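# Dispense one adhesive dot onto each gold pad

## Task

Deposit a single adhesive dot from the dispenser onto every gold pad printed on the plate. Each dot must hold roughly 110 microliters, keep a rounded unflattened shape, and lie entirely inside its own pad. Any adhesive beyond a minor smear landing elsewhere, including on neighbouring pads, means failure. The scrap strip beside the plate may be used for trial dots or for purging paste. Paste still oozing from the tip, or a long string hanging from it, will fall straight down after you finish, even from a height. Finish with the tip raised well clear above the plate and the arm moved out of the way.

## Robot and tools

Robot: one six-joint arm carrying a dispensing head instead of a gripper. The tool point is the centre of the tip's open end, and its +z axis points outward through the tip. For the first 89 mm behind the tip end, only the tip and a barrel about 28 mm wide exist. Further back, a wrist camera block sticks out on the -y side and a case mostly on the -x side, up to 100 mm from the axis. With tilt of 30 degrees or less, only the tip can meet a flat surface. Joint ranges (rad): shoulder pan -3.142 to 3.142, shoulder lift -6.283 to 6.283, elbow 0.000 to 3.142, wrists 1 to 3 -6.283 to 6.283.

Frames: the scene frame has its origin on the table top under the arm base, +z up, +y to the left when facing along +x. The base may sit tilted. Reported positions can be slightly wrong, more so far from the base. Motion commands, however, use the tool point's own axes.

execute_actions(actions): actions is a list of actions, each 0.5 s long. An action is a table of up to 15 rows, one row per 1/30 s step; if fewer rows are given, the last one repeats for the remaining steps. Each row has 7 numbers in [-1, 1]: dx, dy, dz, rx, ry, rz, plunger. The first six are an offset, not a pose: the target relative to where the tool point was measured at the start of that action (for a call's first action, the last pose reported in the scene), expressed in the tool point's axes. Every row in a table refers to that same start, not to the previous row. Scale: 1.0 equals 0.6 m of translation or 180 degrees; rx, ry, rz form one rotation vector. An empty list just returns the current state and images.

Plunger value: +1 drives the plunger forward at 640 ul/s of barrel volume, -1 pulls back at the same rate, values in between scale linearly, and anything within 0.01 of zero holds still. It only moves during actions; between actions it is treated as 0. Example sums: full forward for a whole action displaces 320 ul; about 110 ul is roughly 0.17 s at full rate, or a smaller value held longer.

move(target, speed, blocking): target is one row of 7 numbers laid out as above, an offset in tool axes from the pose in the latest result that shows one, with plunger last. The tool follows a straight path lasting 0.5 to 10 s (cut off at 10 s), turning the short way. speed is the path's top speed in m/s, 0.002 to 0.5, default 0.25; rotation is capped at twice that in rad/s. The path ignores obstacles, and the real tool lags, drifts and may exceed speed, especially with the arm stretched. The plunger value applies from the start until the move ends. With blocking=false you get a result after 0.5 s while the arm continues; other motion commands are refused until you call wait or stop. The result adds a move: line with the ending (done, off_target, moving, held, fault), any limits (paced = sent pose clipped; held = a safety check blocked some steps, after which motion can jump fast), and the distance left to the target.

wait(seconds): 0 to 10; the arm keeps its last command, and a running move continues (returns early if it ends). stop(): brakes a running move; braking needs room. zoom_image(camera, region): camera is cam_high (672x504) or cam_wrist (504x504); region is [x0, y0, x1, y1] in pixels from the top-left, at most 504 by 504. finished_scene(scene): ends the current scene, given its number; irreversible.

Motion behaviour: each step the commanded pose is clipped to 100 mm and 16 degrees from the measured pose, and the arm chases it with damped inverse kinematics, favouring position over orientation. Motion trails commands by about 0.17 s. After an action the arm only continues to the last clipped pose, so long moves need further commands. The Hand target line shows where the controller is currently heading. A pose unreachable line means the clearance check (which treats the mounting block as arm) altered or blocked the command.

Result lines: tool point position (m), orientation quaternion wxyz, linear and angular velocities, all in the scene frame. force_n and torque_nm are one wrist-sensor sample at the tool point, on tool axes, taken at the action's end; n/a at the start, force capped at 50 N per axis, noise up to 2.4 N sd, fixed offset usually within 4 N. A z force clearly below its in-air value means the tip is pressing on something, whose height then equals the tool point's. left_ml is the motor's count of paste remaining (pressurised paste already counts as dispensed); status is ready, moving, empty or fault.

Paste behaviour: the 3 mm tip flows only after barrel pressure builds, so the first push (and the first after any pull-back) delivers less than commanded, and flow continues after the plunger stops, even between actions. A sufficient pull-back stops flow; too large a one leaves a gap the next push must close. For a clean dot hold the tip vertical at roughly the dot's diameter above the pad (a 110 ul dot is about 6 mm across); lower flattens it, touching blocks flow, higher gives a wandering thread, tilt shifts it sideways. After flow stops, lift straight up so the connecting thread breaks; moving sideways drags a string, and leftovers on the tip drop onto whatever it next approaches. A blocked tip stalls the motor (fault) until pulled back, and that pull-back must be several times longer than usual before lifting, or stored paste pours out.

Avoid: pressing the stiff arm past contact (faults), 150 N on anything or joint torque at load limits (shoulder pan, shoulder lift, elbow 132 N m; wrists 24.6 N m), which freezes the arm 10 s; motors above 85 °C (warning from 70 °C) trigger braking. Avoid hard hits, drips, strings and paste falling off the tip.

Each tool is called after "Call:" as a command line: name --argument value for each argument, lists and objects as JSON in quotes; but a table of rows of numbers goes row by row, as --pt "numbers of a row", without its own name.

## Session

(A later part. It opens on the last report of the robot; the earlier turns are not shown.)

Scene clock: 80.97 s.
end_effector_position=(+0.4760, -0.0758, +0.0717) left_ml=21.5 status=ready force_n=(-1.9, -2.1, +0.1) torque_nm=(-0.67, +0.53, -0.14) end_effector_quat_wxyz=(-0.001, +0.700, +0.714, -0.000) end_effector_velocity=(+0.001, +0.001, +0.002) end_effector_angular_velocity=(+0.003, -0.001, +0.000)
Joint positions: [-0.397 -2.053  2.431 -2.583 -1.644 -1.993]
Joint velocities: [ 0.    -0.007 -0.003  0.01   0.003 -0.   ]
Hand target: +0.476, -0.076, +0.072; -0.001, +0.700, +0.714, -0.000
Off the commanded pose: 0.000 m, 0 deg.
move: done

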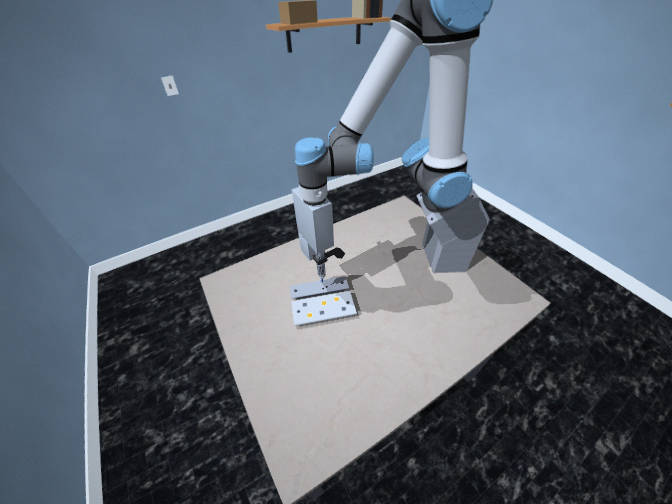

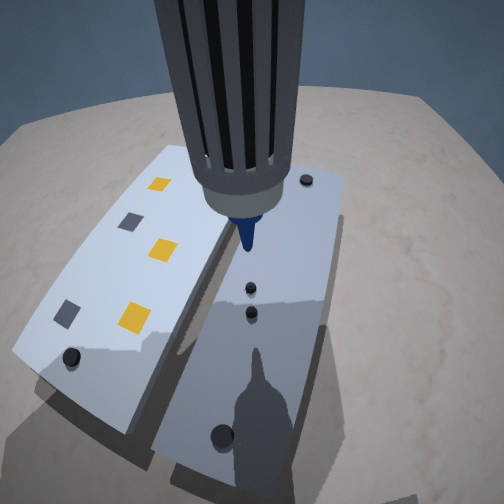

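Call:
move --target '[0.1145, -0.0294, 0.025, 0, 0, 0, 0]' --speed 0.15

Call:
zoom_image --camera "cam_wrist" --region '[200, 210, 300, 310]'

Scene clock: 86.13 s.
end_effector_position=(+0.4571, -0.0075, +0.0568) left_ml=21.5 status=ready force_n=(-1.2, -2.4, +0.4) torque_nm=(-0.72, +0.35, -0.17) end_effector_quat_wxyz=(-0.001, +0.700, +0.714, -0.000) end_effector_velocity=(-0.001, +0.002, -0.001) end_effector_angular_velocity=(-0.005, +0.002, +0.000)
Joint positions: [-0.175 -1.954  2.495 -2.72  -1.773 -1.81 ]
Joint velocities: [ 0.016  0.011  0.001 -0.008 -0.014  0.013]
Hand target: +0.457, -0.007, +0.057; -0.001, +0.700, +0.714, -0.000
Off the commanded pose: 0.000 m, 0 deg.
move: done

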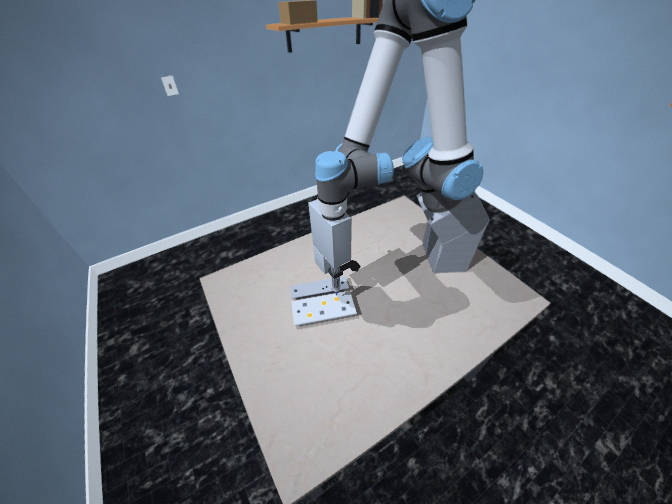

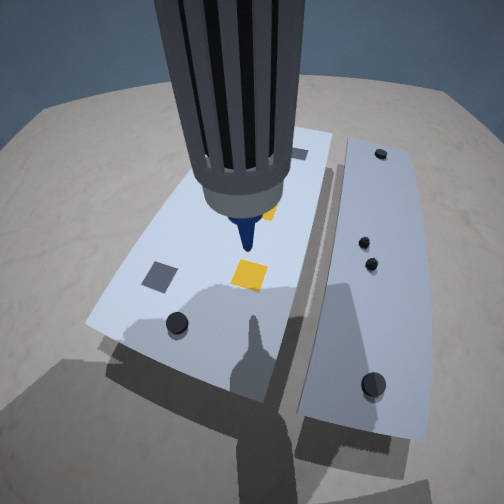

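Region (200, 210, 300, 310) of cam_wrist's 504x504 image, scaled by 5.040, with more detail than that image has.

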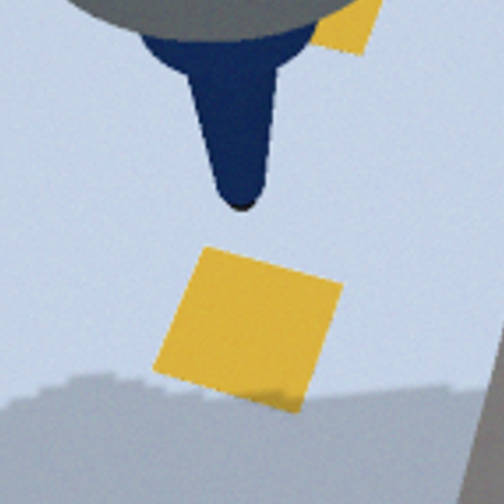

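Call:
move --target '[0, 0.0008, 0.0347, 0, 0, 0, 0]' --speed 0.06

Call:
zoom_image --camera "cam_wrist" --region '[200, 210, 300, 310]'

Scene clock: 89.17 s.
end_effector_position=(+0.4574, -0.0075, +0.0362) left_ml=21.5 status=ready force_n=(-1.7, -1.4, +1.0) torque_nm=(-0.41, +0.54, -0.25) end_effector_quat_wxyz=(-0.001, +0.700, +0.714, -0.000) end_effector_velocity=(-0.001, -0.000, -0.003) end_effector_angular_velocity=(-0.000, +0.002, +0.001)
Joint positions: [-0.19  -1.886  2.507 -2.803 -1.764 -1.823]
Joint velocities: [-0.001  0.009  0.001 -0.008 -0.    -0.002]
Hand target: +0.457, -0.007, +0.036; -0.001, +0.700, +0.714, -0.000
Off the commanded pose: 0.000 m, 0 deg.
move: done

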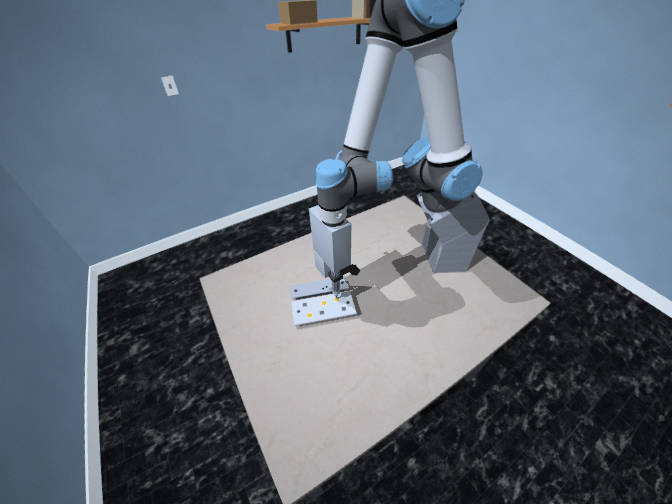

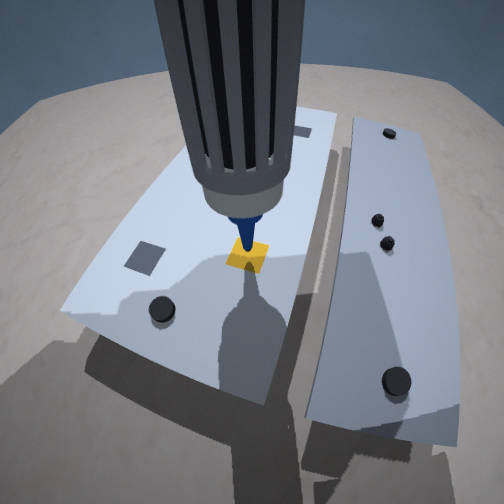

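Region (200, 210, 300, 310) of cam_wrist's 504x504 image, scaled by 5.040, with more detail than that image has.

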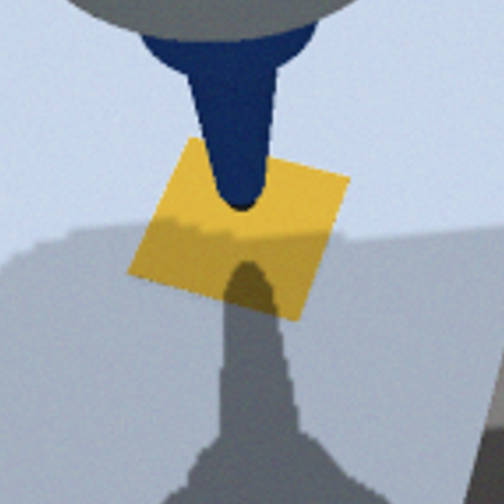

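Call:
execute_actions --actions '[[[0.0003,0.0007,0.0026,0,0,0,0.344]]]'

Call:
wait --seconds 8

Call:
zoom_image --camera "cam_wrist" --region '[200, 210, 300, 310]'

Scene clock: 92.07 s.
end_effector_position=(+0.4578, -0.0073, +0.0346) left_ml=21.4 status=moving force_n=(-1.0, -3.2, +0.3) torque_nm=(-1.10, +0.21, -0.14) end_effector_quat_wxyz=(-0.001, +0.700, +0.714, -0.000) end_effector_velocity=(+0.001, -0.000, +0.000) end_effector_angular_velocity=(-0.000, -0.002, +0.001)
Joint positions: [-0.19  -1.879  2.506 -2.809 -1.764 -1.823]
Joint velocities: [-0.     0.001 -0.    -0.002  0.    -0.001]
Hand target: +0.458, -0.007, +0.035; -0.001, +0.700, +0.714, -0.000
Off the commanded pose: 0.000 m, 0 deg.

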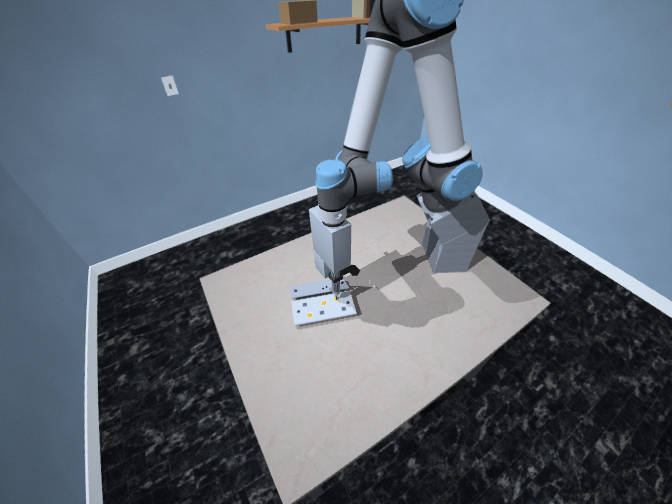

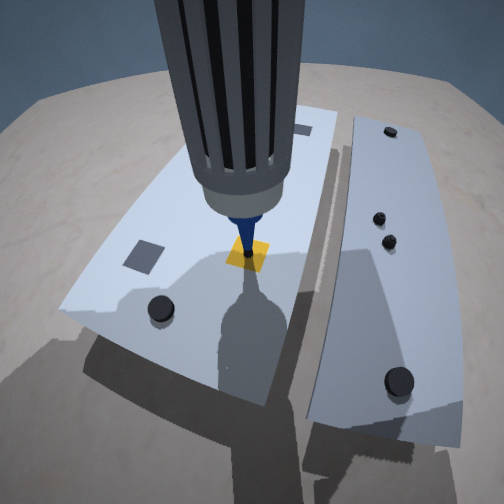

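Scene clock: 100.07 s.
end_effector_position=(+0.4579, -0.0073, +0.0346) left_ml=21.4 status=ready force_n=(-0.7, -2.0, +0.1) torque_nm=(-0.50, +0.05, -0.22) end_effector_quat_wxyz=(-0.001, +0.700, +0.714, -0.000) end_effector_velocity=(-0.001, +0.000, -0.000) end_effector_angular_velocity=(+0.000, +0.002, +0.000)
Joint positions: [-0.19  -1.879  2.506 -2.809 -1.764 -1.823]
Joint velocities: [-0.     0.     0.     0.001 -0.     0.   ]
Hand target: +0.458, -0.007, +0.035; -0.001, +0.700, +0.714, -0.000
Off the commanded pose: 0.000 m, 0 deg.
wait: 8.00 s; at rest by 0.20 s

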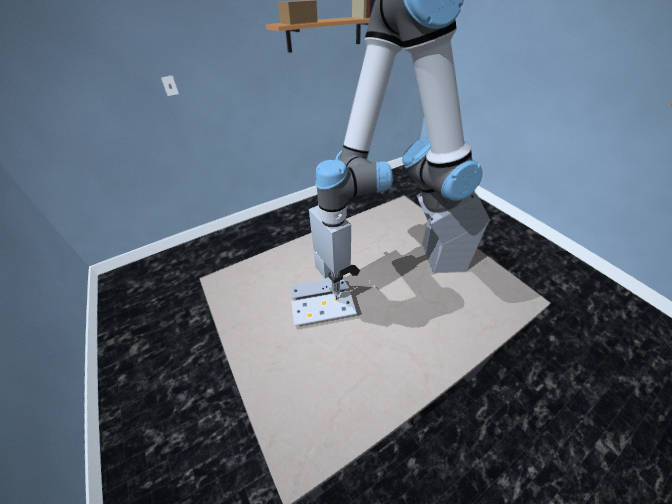

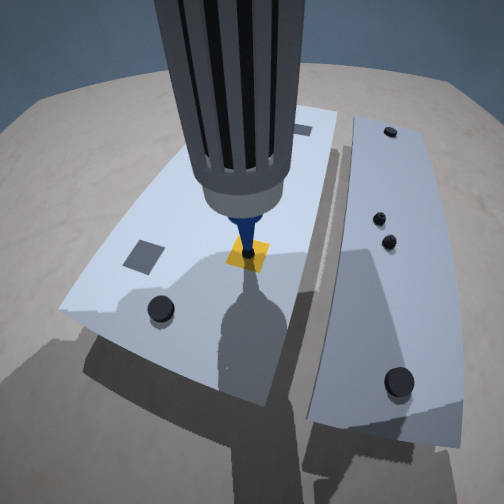

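Region (200, 210, 300, 310) of cam_wrist's 504x504 image, scaled by 5.040, with more detail than that image has.

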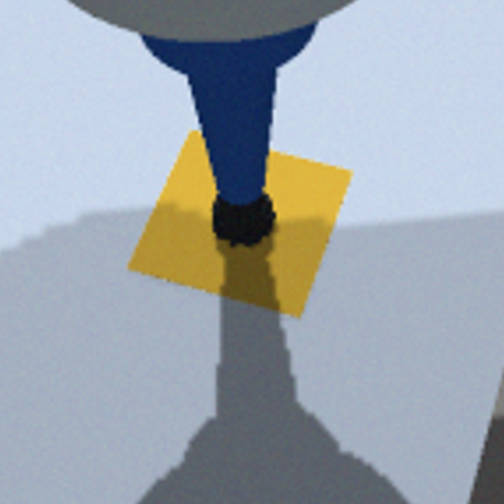

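Centered. Lift straight up to part the thread.

Call:
move --target '[0, 0, -0.062, 0, 0, 0, 0]' --speed 0.12

Call:
zoom_image --camera "cam_wrist" --region '[190, 200, 310, 320]'

Scene clock: 101.97 s.
end_effector_position=(+0.4580, -0.0073, +0.0716) left_ml=21.4 status=ready force_n=(+0.2, -1.1, -0.4) torque_nm=(-0.26, -0.15, -0.26) end_effector_quat_wxyz=(-0.001, +0.700, +0.714, -0.000) end_effector_velocity=(+0.001, -0.001, +0.003) end_effector_angular_velocity=(-0.001, -0.000, -0.001)
Joint positions: [-0.161 -1.998  2.48  -2.659 -1.781 -1.799]
Joint velocities: [ 0.002 -0.007 -0.004  0.011 -0.002  0.002]
Hand target: +0.458, -0.007, +0.072; -0.001, +0.700, +0.714, -0.000
Off the commanded pose: 0.000 m, 0 deg.
move: done

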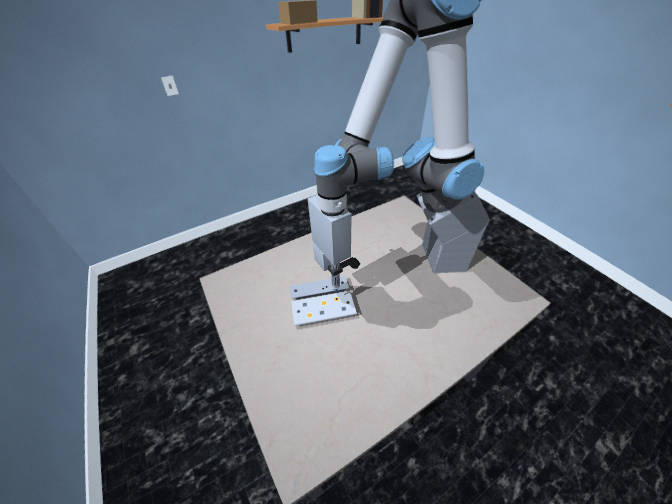

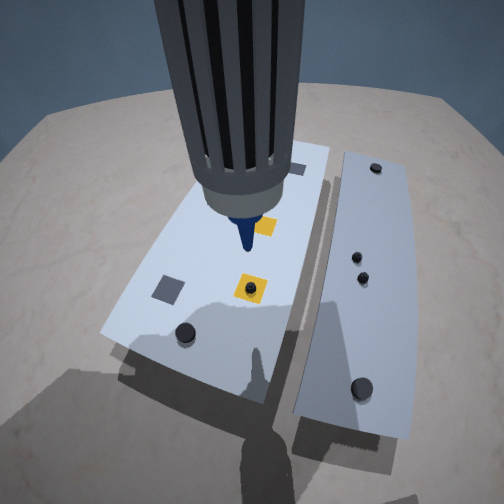

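Region (190, 200, 310, 320) of cam_wrist's 504x504 image, scaled by 4.200, with more detail than that image has.

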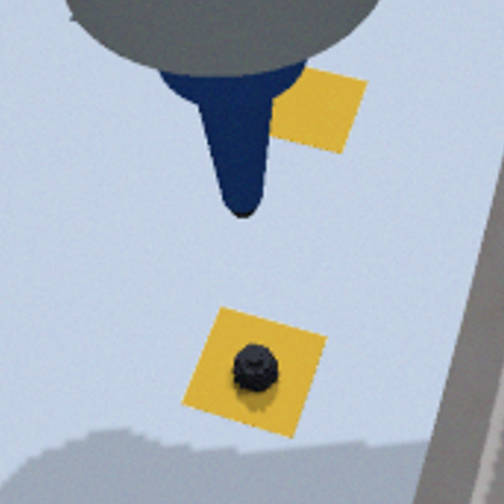

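Call:
move --target '[-0.0176, 0.073, 0.049, 0, 0, 0, 0]' --speed 0.12

Call:
zoom_image --camera "cam_wrist" --region '[200, 210, 300, 310]'

Scene clock: 107.80 s.
end_effector_position=(+0.5016, -0.0170, +0.0422) left_ml=21.4 status=ready force_n=(+0.0, -1.4, +0.2) torque_nm=(-0.34, -0.11, -0.26) end_effector_quat_wxyz=(-0.001, +0.700, +0.714, -0.000) end_effector_velocity=(+0.003, -0.000, -0.002) end_effector_angular_velocity=(-0.000, -0.001, -0.000)
Joint positions: [-0.183 -1.842  2.385 -2.724 -1.768 -1.817]
Joint velocities: [-0.     0.009 -0.006 -0.003  0.    -0.   ]
Hand target: +0.502, -0.017, +0.042; -0.001, +0.700, +0.714, -0.000
Off the commanded pose: 0.000 m, 0 deg.
move: done

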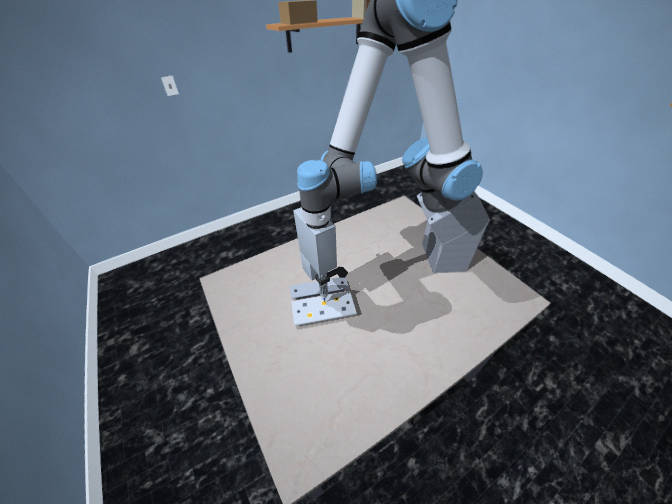

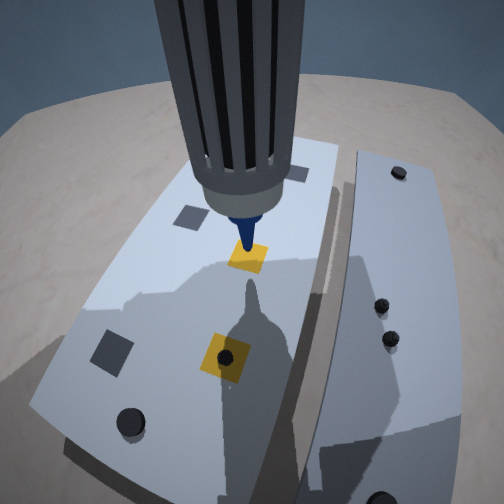

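Region (200, 210, 300, 310) of cam_wrist's 504x504 image, scaled by 5.040, with more detail than that image has.

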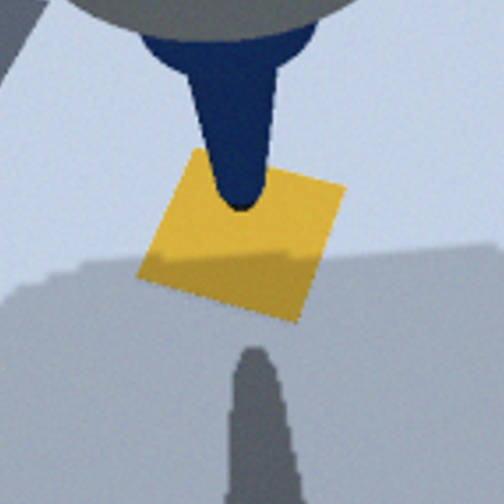

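Call:
execute_actions --actions '[[[0.00003,0.0003,0.0006,0,0,0,0],[0.00006,0.0009,0.002,0,0,0,0],[0.0001,0.0018,0.004,0,0,0,0],[0.00015,0.0029,0.0063,0,0,0,0],[0.0002,0.004,0.0087,0,0,0,0],[0.00025,0.0049,0.0107,0,0,0,0],[0.0003,0.0055,0.0121,0,0,0,0],[0.0003,0.0058,0.0127,0,0,0,0]]]'

Call:
zoom_image --camera "cam_wrist" --region '[200, 210, 300, 310]'

Scene clock: 111.20 s.
end_effector_position=(+0.5048, -0.0167, +0.0352) left_ml=21.4 status=ready force_n=(-2.4, -1.2, +0.4) torque_nm=(-0.28, +0.79, -0.22) end_effector_quat_wxyz=(-0.001, +0.700, +0.714, -0.000) end_effector_velocity=(+0.002, +0.000, -0.005) end_effector_angular_velocity=(-0.000, -0.000, +0.001)
Joint positions: [-0.184 -1.816  2.38  -2.745 -1.767 -1.819]
Joint velocities: [-0.001  0.019 -0.004 -0.016  0.    -0.001]
Hand target: +0.505, -0.017, +0.035; -0.001, +0.700, +0.714, -0.000
Off the commanded pose: 0.001 m, 0 deg.

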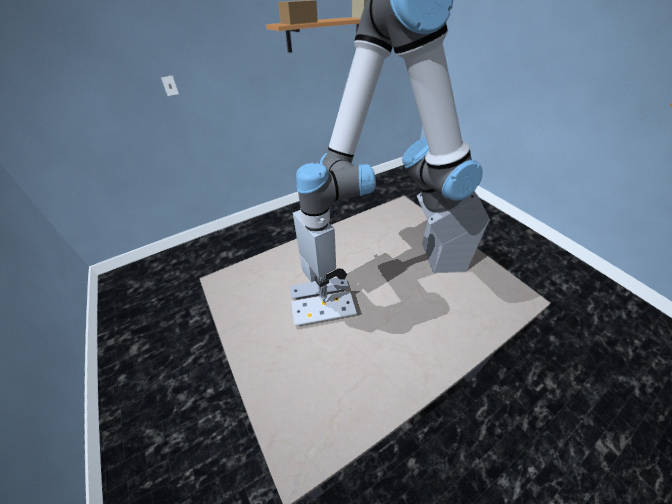

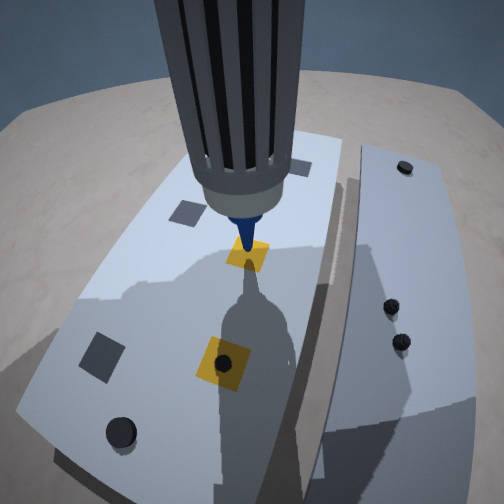

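Region (200, 210, 300, 310) of cam_wrist's 504x504 image, scaled by 5.040, with more detail than that image has.

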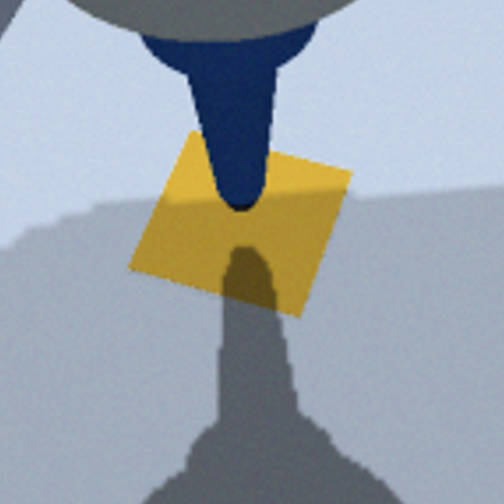

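Call:
execute_actions --actions '[[[0,0.0008,0.001,0,0,0,0.344]]]'

Call:
wait --seconds 8

Call:
zoom_image --camera "cam_wrist" --region '[200, 210, 300, 310]'

Scene clock: 112.60 s.
end_effector_position=(+0.5053, -0.0168, +0.0346) left_ml=21.3 status=moving force_n=(-0.7, -1.9, +0.1) torque_nm=(-0.49, +0.14, -0.21) end_effector_quat_wxyz=(-0.001, +0.700, +0.714, -0.000) end_effector_velocity=(+0.002, -0.001, +0.001) end_effector_angular_velocity=(-0.002, -0.003, -0.001)
Joint positions: [-0.185 -1.814  2.379 -2.747 -1.767 -1.819]
Joint velocities: [ 0.     0.    -0.002 -0.001 -0.001  0.001]
Hand target: +0.505, -0.017, +0.035; -0.001, +0.700, +0.714, -0.000
Off the commanded pose: 0.000 m, 0 deg.

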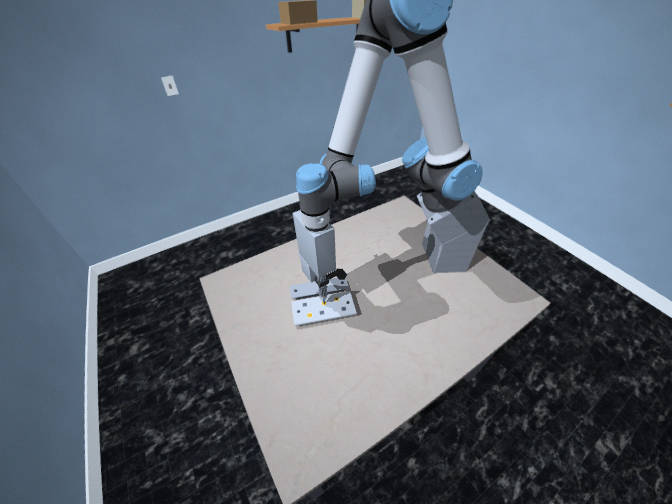

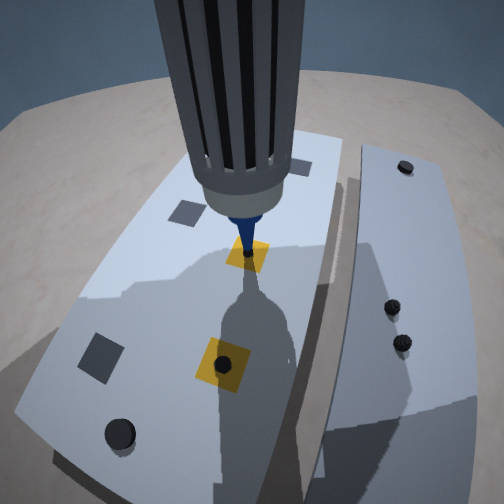

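Scene clock: 120.60 s.
end_effector_position=(+0.5053, -0.0167, +0.0346) left_ml=21.3 status=ready force_n=(-1.4, -0.9, +0.1) torque_nm=(-0.18, +0.46, -0.23) end_effector_quat_wxyz=(-0.001, +0.700, +0.714, -0.000) end_effector_velocity=(-0.001, +0.001, -0.000) end_effector_angular_velocity=(+0.001, +0.002, +0.001)
Joint positions: [-0.184 -1.814  2.379 -2.747 -1.767 -1.819]
Joint velocities: [-0.     0.001  0.001  0.001  0.001 -0.   ]
Hand target: +0.505, -0.017, +0.035; -0.001, +0.700, +0.714, -0.000
Off the commanded pose: 0.000 m, 0 deg.
wait: 8.00 s; at rest by 0.20 s

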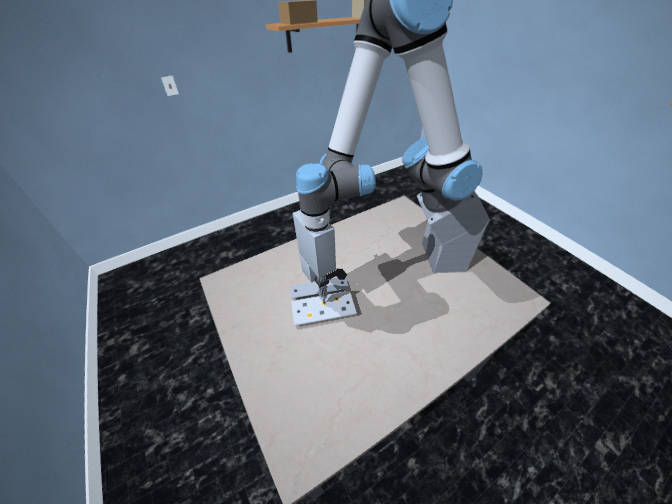

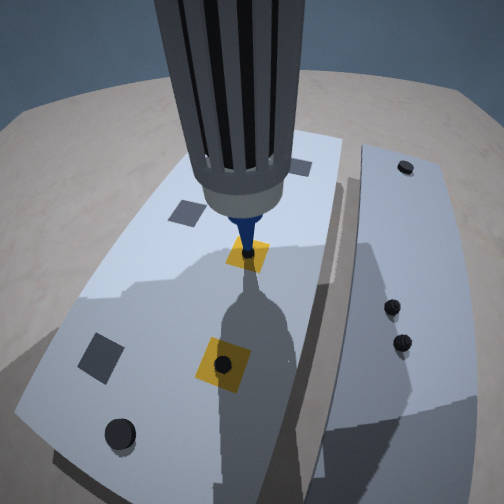

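Region (200, 210, 300, 310) of cam_wrist's 504x504 image, scaled by 5.040, with more detail than that image has.

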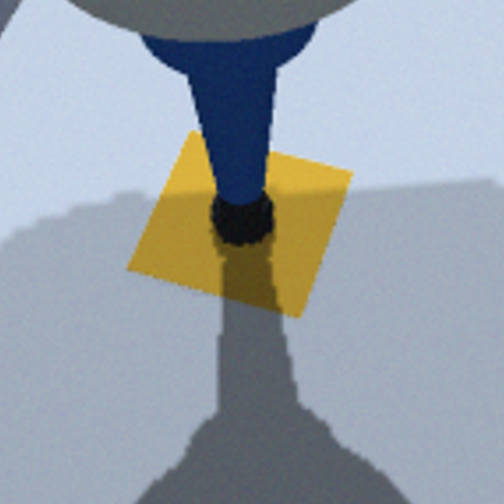

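Call:
move --target '[0, 0, -0.062, 0, 0, 0, 0]' --speed 0.12

Call:
zoom_image --camera "cam_wrist" --region '[150, 150, 350, 350]'

Scene clock: 122.60 s.
end_effector_position=(+0.5054, -0.0167, +0.0715) left_ml=21.3 status=ready force_n=(+0.6, -2.0, +0.0) torque_nm=(-0.58, -0.33, -0.17) end_effector_quat_wxyz=(-0.001, +0.700, +0.714, -0.000) end_effector_velocity=(-0.000, -0.000, +0.002) end_effector_angular_velocity=(-0.000, +0.000, -0.001)
Joint positions: [-0.16  -1.914  2.356 -2.619 -1.781 -1.798]
Joint velocities: [ 0.001 -0.005 -0.002  0.008 -0.001  0.003]
Hand target: +0.505, -0.017, +0.072; -0.001, +0.700, +0.714, -0.000
Off the commanded pose: 0.000 m, 0 deg.
move: done

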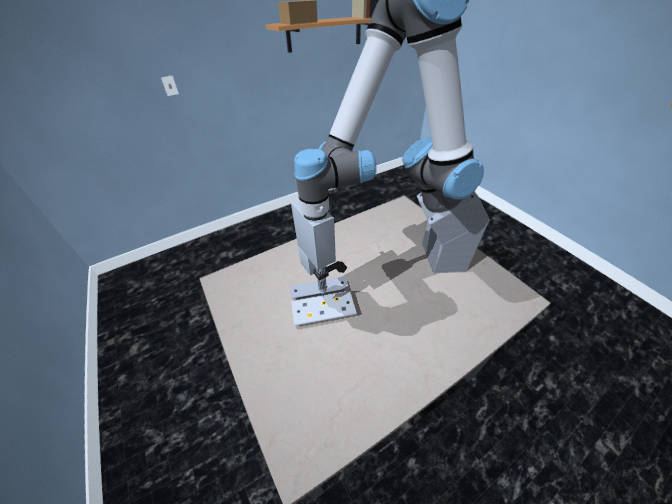

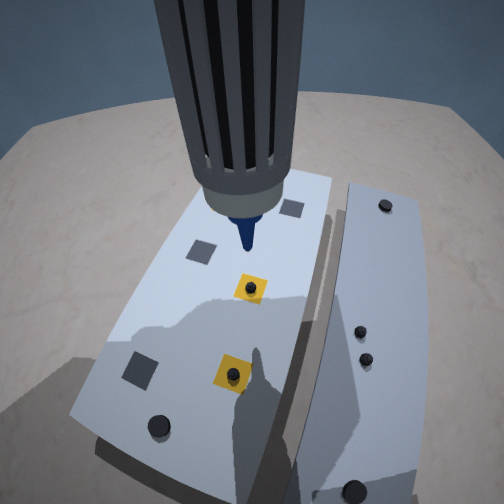

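Region (150, 150, 350, 350) of cam_wrist's 504x504 image, scaled by 2.520, with more detail than that image has.

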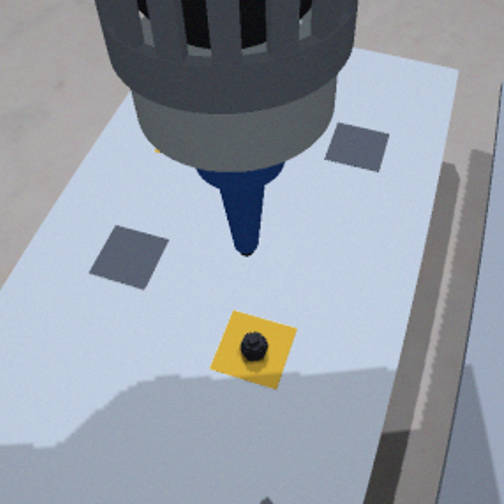

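Call:
move --target '[0.029, 0.11, 0.049, 0, 0, 0, 0]' --speed 0.14

Call:
zoom_image --camera "cam_wrist" --region '[200, 210, 300, 310]'

Scene clock: 127.13 s.
end_effector_position=(+0.5708, +0.0019, +0.0420) left_ml=21.3 status=ready force_n=(-0.1, -1.6, -0.9) torque_nm=(-0.37, -0.07, -0.22) end_effector_quat_wxyz=(-0.001, +0.700, +0.714, +0.000) end_effector_velocity=(+0.000, +0.002, -0.002) end_effector_angular_velocity=(+0.002, +0.004, +0.001)
Joint positions: [-0.092 -1.706  2.19  -2.648 -1.819 -1.741]
Joint velocities: [ 0.002  0.007 -0.006  0.004  0.     0.002]
Hand target: +0.571, +0.002, +0.042; -0.001, +0.700, +0.714, +0.000
Off the commanded pose: 0.000 m, 0 deg.
move: done

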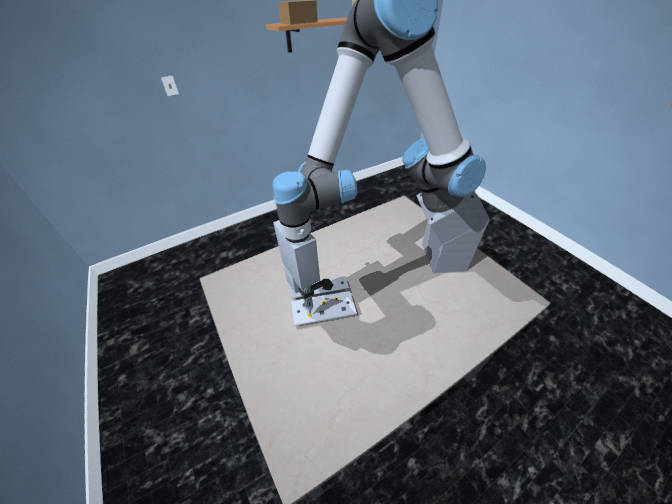

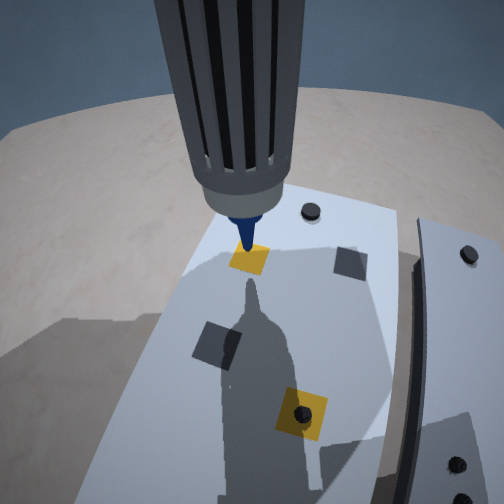

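Region (200, 210, 300, 310) of cam_wrist's 504x504 image, scaled by 5.040, with more detail than that image has.

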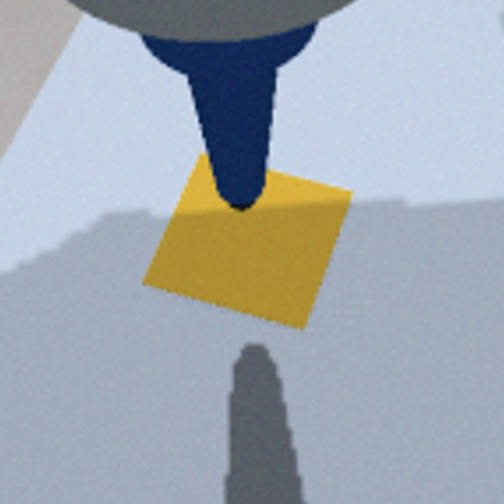

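Call:
execute_actions --actions '[[[-0.00003,0.0002,0.0006,0,0,0,0],[-0.00006,0.0008,0.0019,0,0,0,0],[-0.00013,0.0015,0.0039,0,0,0,0],[-0.0002,0.0025,0.0061,0,0,0,0],[-0.00027,0.0034,0.0084,0,0,0,0],[-0.00033,0.0041,0.0104,0,0,0,0],[-0.0004,0.0046,0.0117,0,0,0,0],[-0.0004,0.0049,0.0123,0,0,0,0]]]'

Call:
zoom_image --camera "cam_wrist" --region '[200, 210, 300, 310]'

Scene clock: 130.43 s.
end_effector_position=(+0.5735, +0.0017, +0.0352) left_ml=21.3 status=ready force_n=(-2.1, -2.3, +0.9) torque_nm=(-0.71, +0.71, -0.25) end_effector_quat_wxyz=(-0.001, +0.700, +0.714, +0.000) end_effector_velocity=(+0.002, -0.000, -0.005) end_effector_angular_velocity=(-0.001, +0.001, +0.000)
Joint positions: [-0.096 -1.686  2.185 -2.664 -1.817 -1.744]
Joint velocities: [-0.003  0.014 -0.003 -0.01   0.001 -0.003]
Hand target: +0.574, +0.002, +0.035; -0.001, +0.700, +0.714, +0.000
Off the commanded pose: 0.001 m, 0 deg.

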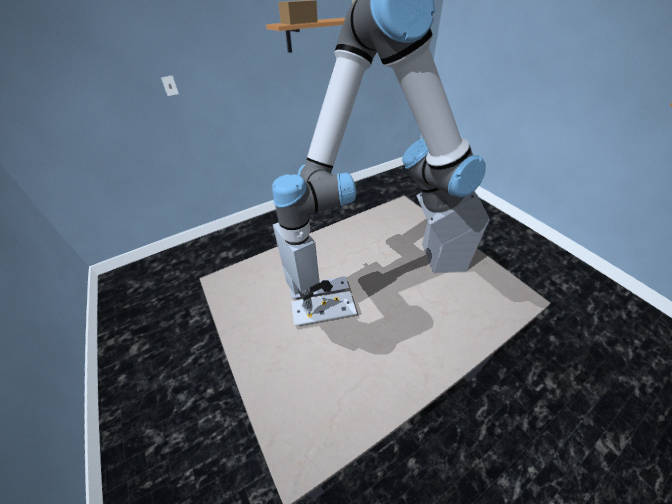

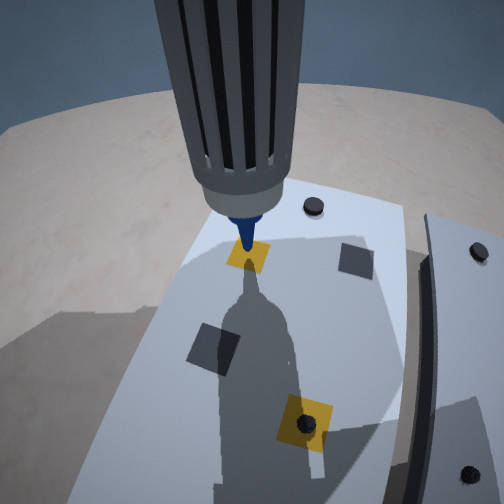

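Region (200, 210, 300, 310) of cam_wrist's 504x504 image, scaled by 5.040, with more detail than that image has.

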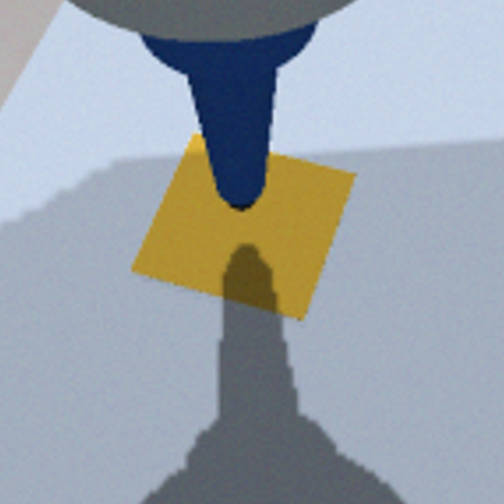

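Call:
execute_actions --actions '[[[-0.0005,0.0003,0.0008,0,0,0,0.344]]]'

Call:
wait --seconds 8

Call:
zoom_image --camera "cam_wrist" --region '[200, 210, 300, 310]'

Scene clock: 132.43 s.
end_effector_position=(+0.5738, +0.0014, +0.0348) left_ml=21.2 status=moving force_n=(-1.4, -1.0, +0.7) torque_nm=(-0.20, +0.48, -0.19) end_effector_quat_wxyz=(-0.001, +0.700, +0.714, +0.000) end_effector_velocity=(-0.000, +0.000, -0.000) end_effector_angular_velocity=(+0.001, +0.000, -0.000)
Joint positions: [-0.097 -1.685  2.185 -2.665 -1.816 -1.745]
Joint velocities: [-0.    -0.     0.     0.     0.001  0.   ]
Hand target: +0.574, +0.001, +0.035; -0.001, +0.700, +0.714, +0.000
Off the commanded pose: 0.000 m, 0 deg.

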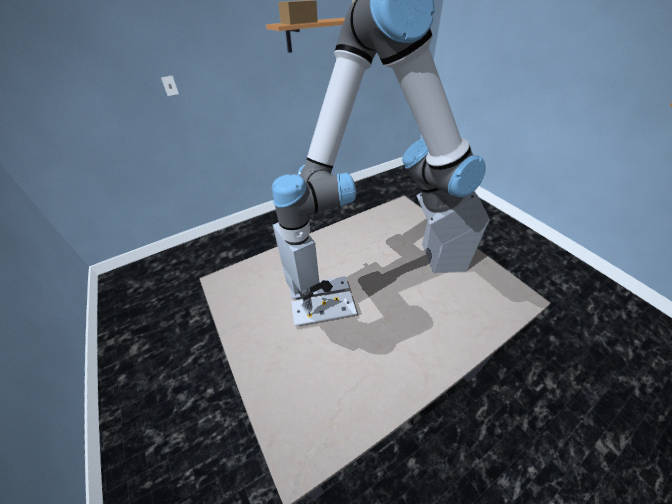

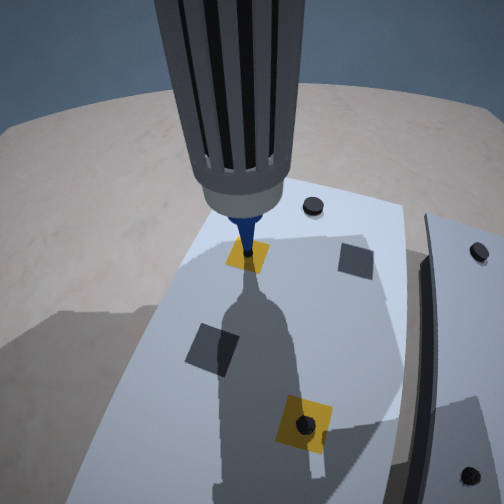

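Scene clock: 140.43 s.
end_effector_position=(+0.5737, +0.0014, +0.0347) left_ml=21.2 status=ready force_n=(-0.3, -1.7, +0.9) torque_nm=(-0.49, +0.14, -0.22) end_effector_quat_wxyz=(-0.001, +0.700, +0.714, +0.000) end_effector_velocity=(-0.000, -0.001, +0.000) end_effector_angular_velocity=(-0.001, +0.001, +0.001)
Joint positions: [-0.097 -1.685  2.185 -2.665 -1.816 -1.745]
Joint velocities: [-0.    -0.     0.     0.001 -0.001 -0.   ]
Hand target: +0.574, +0.001, +0.035; -0.001, +0.700, +0.714, +0.000
Off the commanded pose: 0.000 m, 0 deg.
wait: 8.00 s; at rest by 0.20 s

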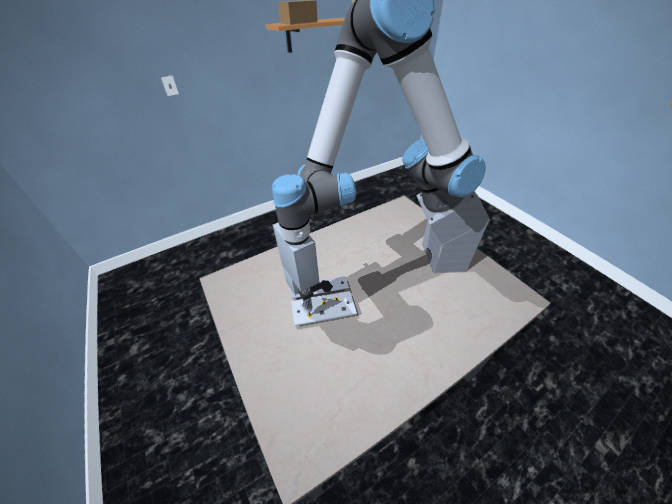

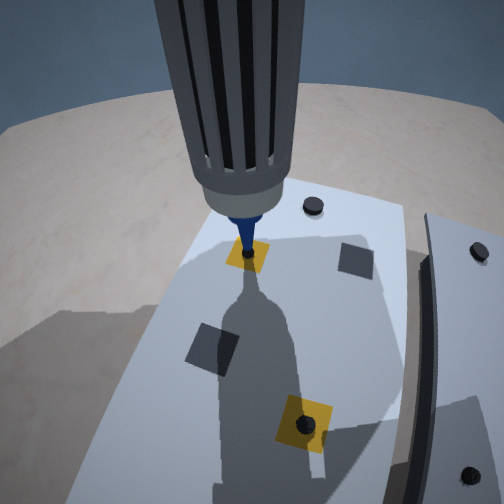

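Region (200, 210, 300, 310) of cam_wrist's 504x504 image, scaled by 5.040, with more detail than that image has.

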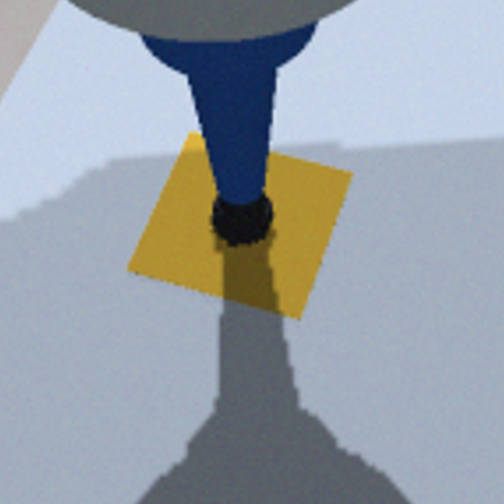

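Call:
move --target '[0, 0, -0.075, 0, 0, 0, -0.03]' --speed 0.15

Call:
zoom_image --camera "cam_wrist" --region '[190, 200, 310, 320]'

Scene clock: 144.70 s.
end_effector_position=(+0.5738, +0.0014, +0.0795) left_ml=21.2 status=moving force_n=(-1.5, -1.9, -1.3) torque_nm=(-0.48, +0.48, -0.23) end_effector_quat_wxyz=(-0.001, +0.700, +0.714, +0.000) end_effector_velocity=(-0.001, -0.000, +0.002) end_effector_angular_velocity=(-0.001, +0.002, +0.000)
Joint positions: [-0.067 -1.782  2.16  -2.536 -1.833 -1.718]
Joint velocities: [ 0.002 -0.004 -0.002  0.009 -0.002  0.002]
Hand target: +0.574, +0.001, +0.080; -0.001, +0.700, +0.714, +0.000
Off the commanded pose: 0.000 m, 0 deg.
move: done

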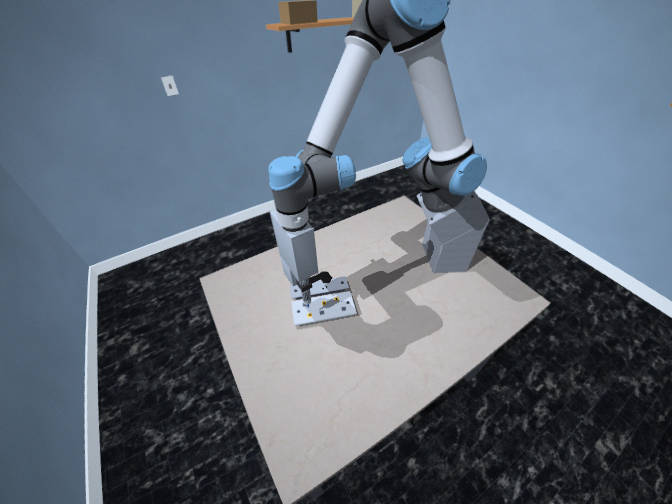

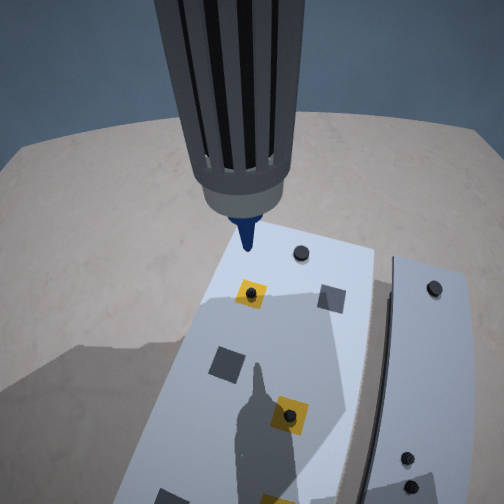

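Region (190, 200, 310, 320) of cam_wrist's 504x504 image, scaled by 4.200, with more detail than that image has.

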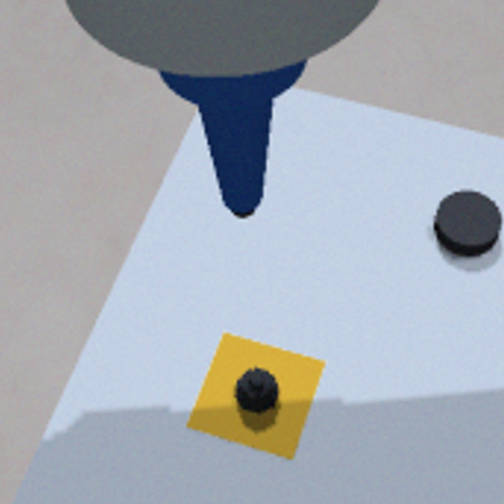

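Call:
move --target '[-0.175, -0.077, -0.134, 0, 0, 0, 0]' --speed 0.25

Scene clock: 146.77 s.
end_effector_position=(+0.5299, -0.1045, +0.1599) left_ml=21.2 status=ready force_n=(-0.5, -1.2, -0.5) torque_nm=(-0.34, +0.11, -0.30) end_effector_quat_wxyz=(-0.000, +0.700, +0.714, -0.000) end_effector_velocity=(-0.001, -0.002, +0.002) end_effector_angular_velocity=(+0.005, -0.001, +0.001)
Joint positions: [-0.392 -2.135  2.187 -2.257 -1.647 -1.989]
Joint velocities: [-0.02  -0.01  -0.002  0.012  0.017 -0.017]
Hand target: +0.530, -0.105, +0.160; -0.001, +0.700, +0.714, -0.000
Off the commanded pose: 0.000 m, 0 deg.
move: done

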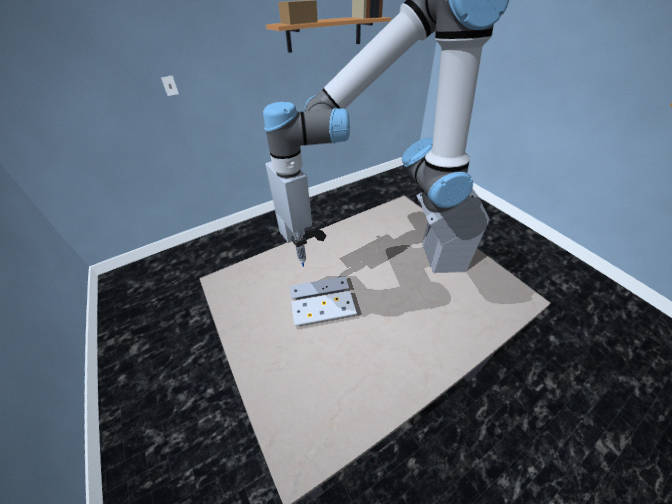

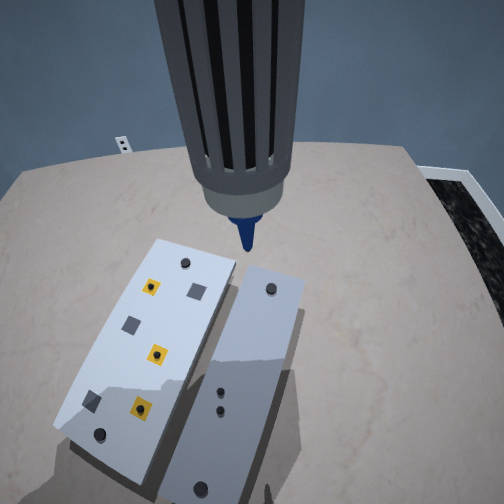

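Call:
finished_scene --scene 1

The scene is finished: the task was done.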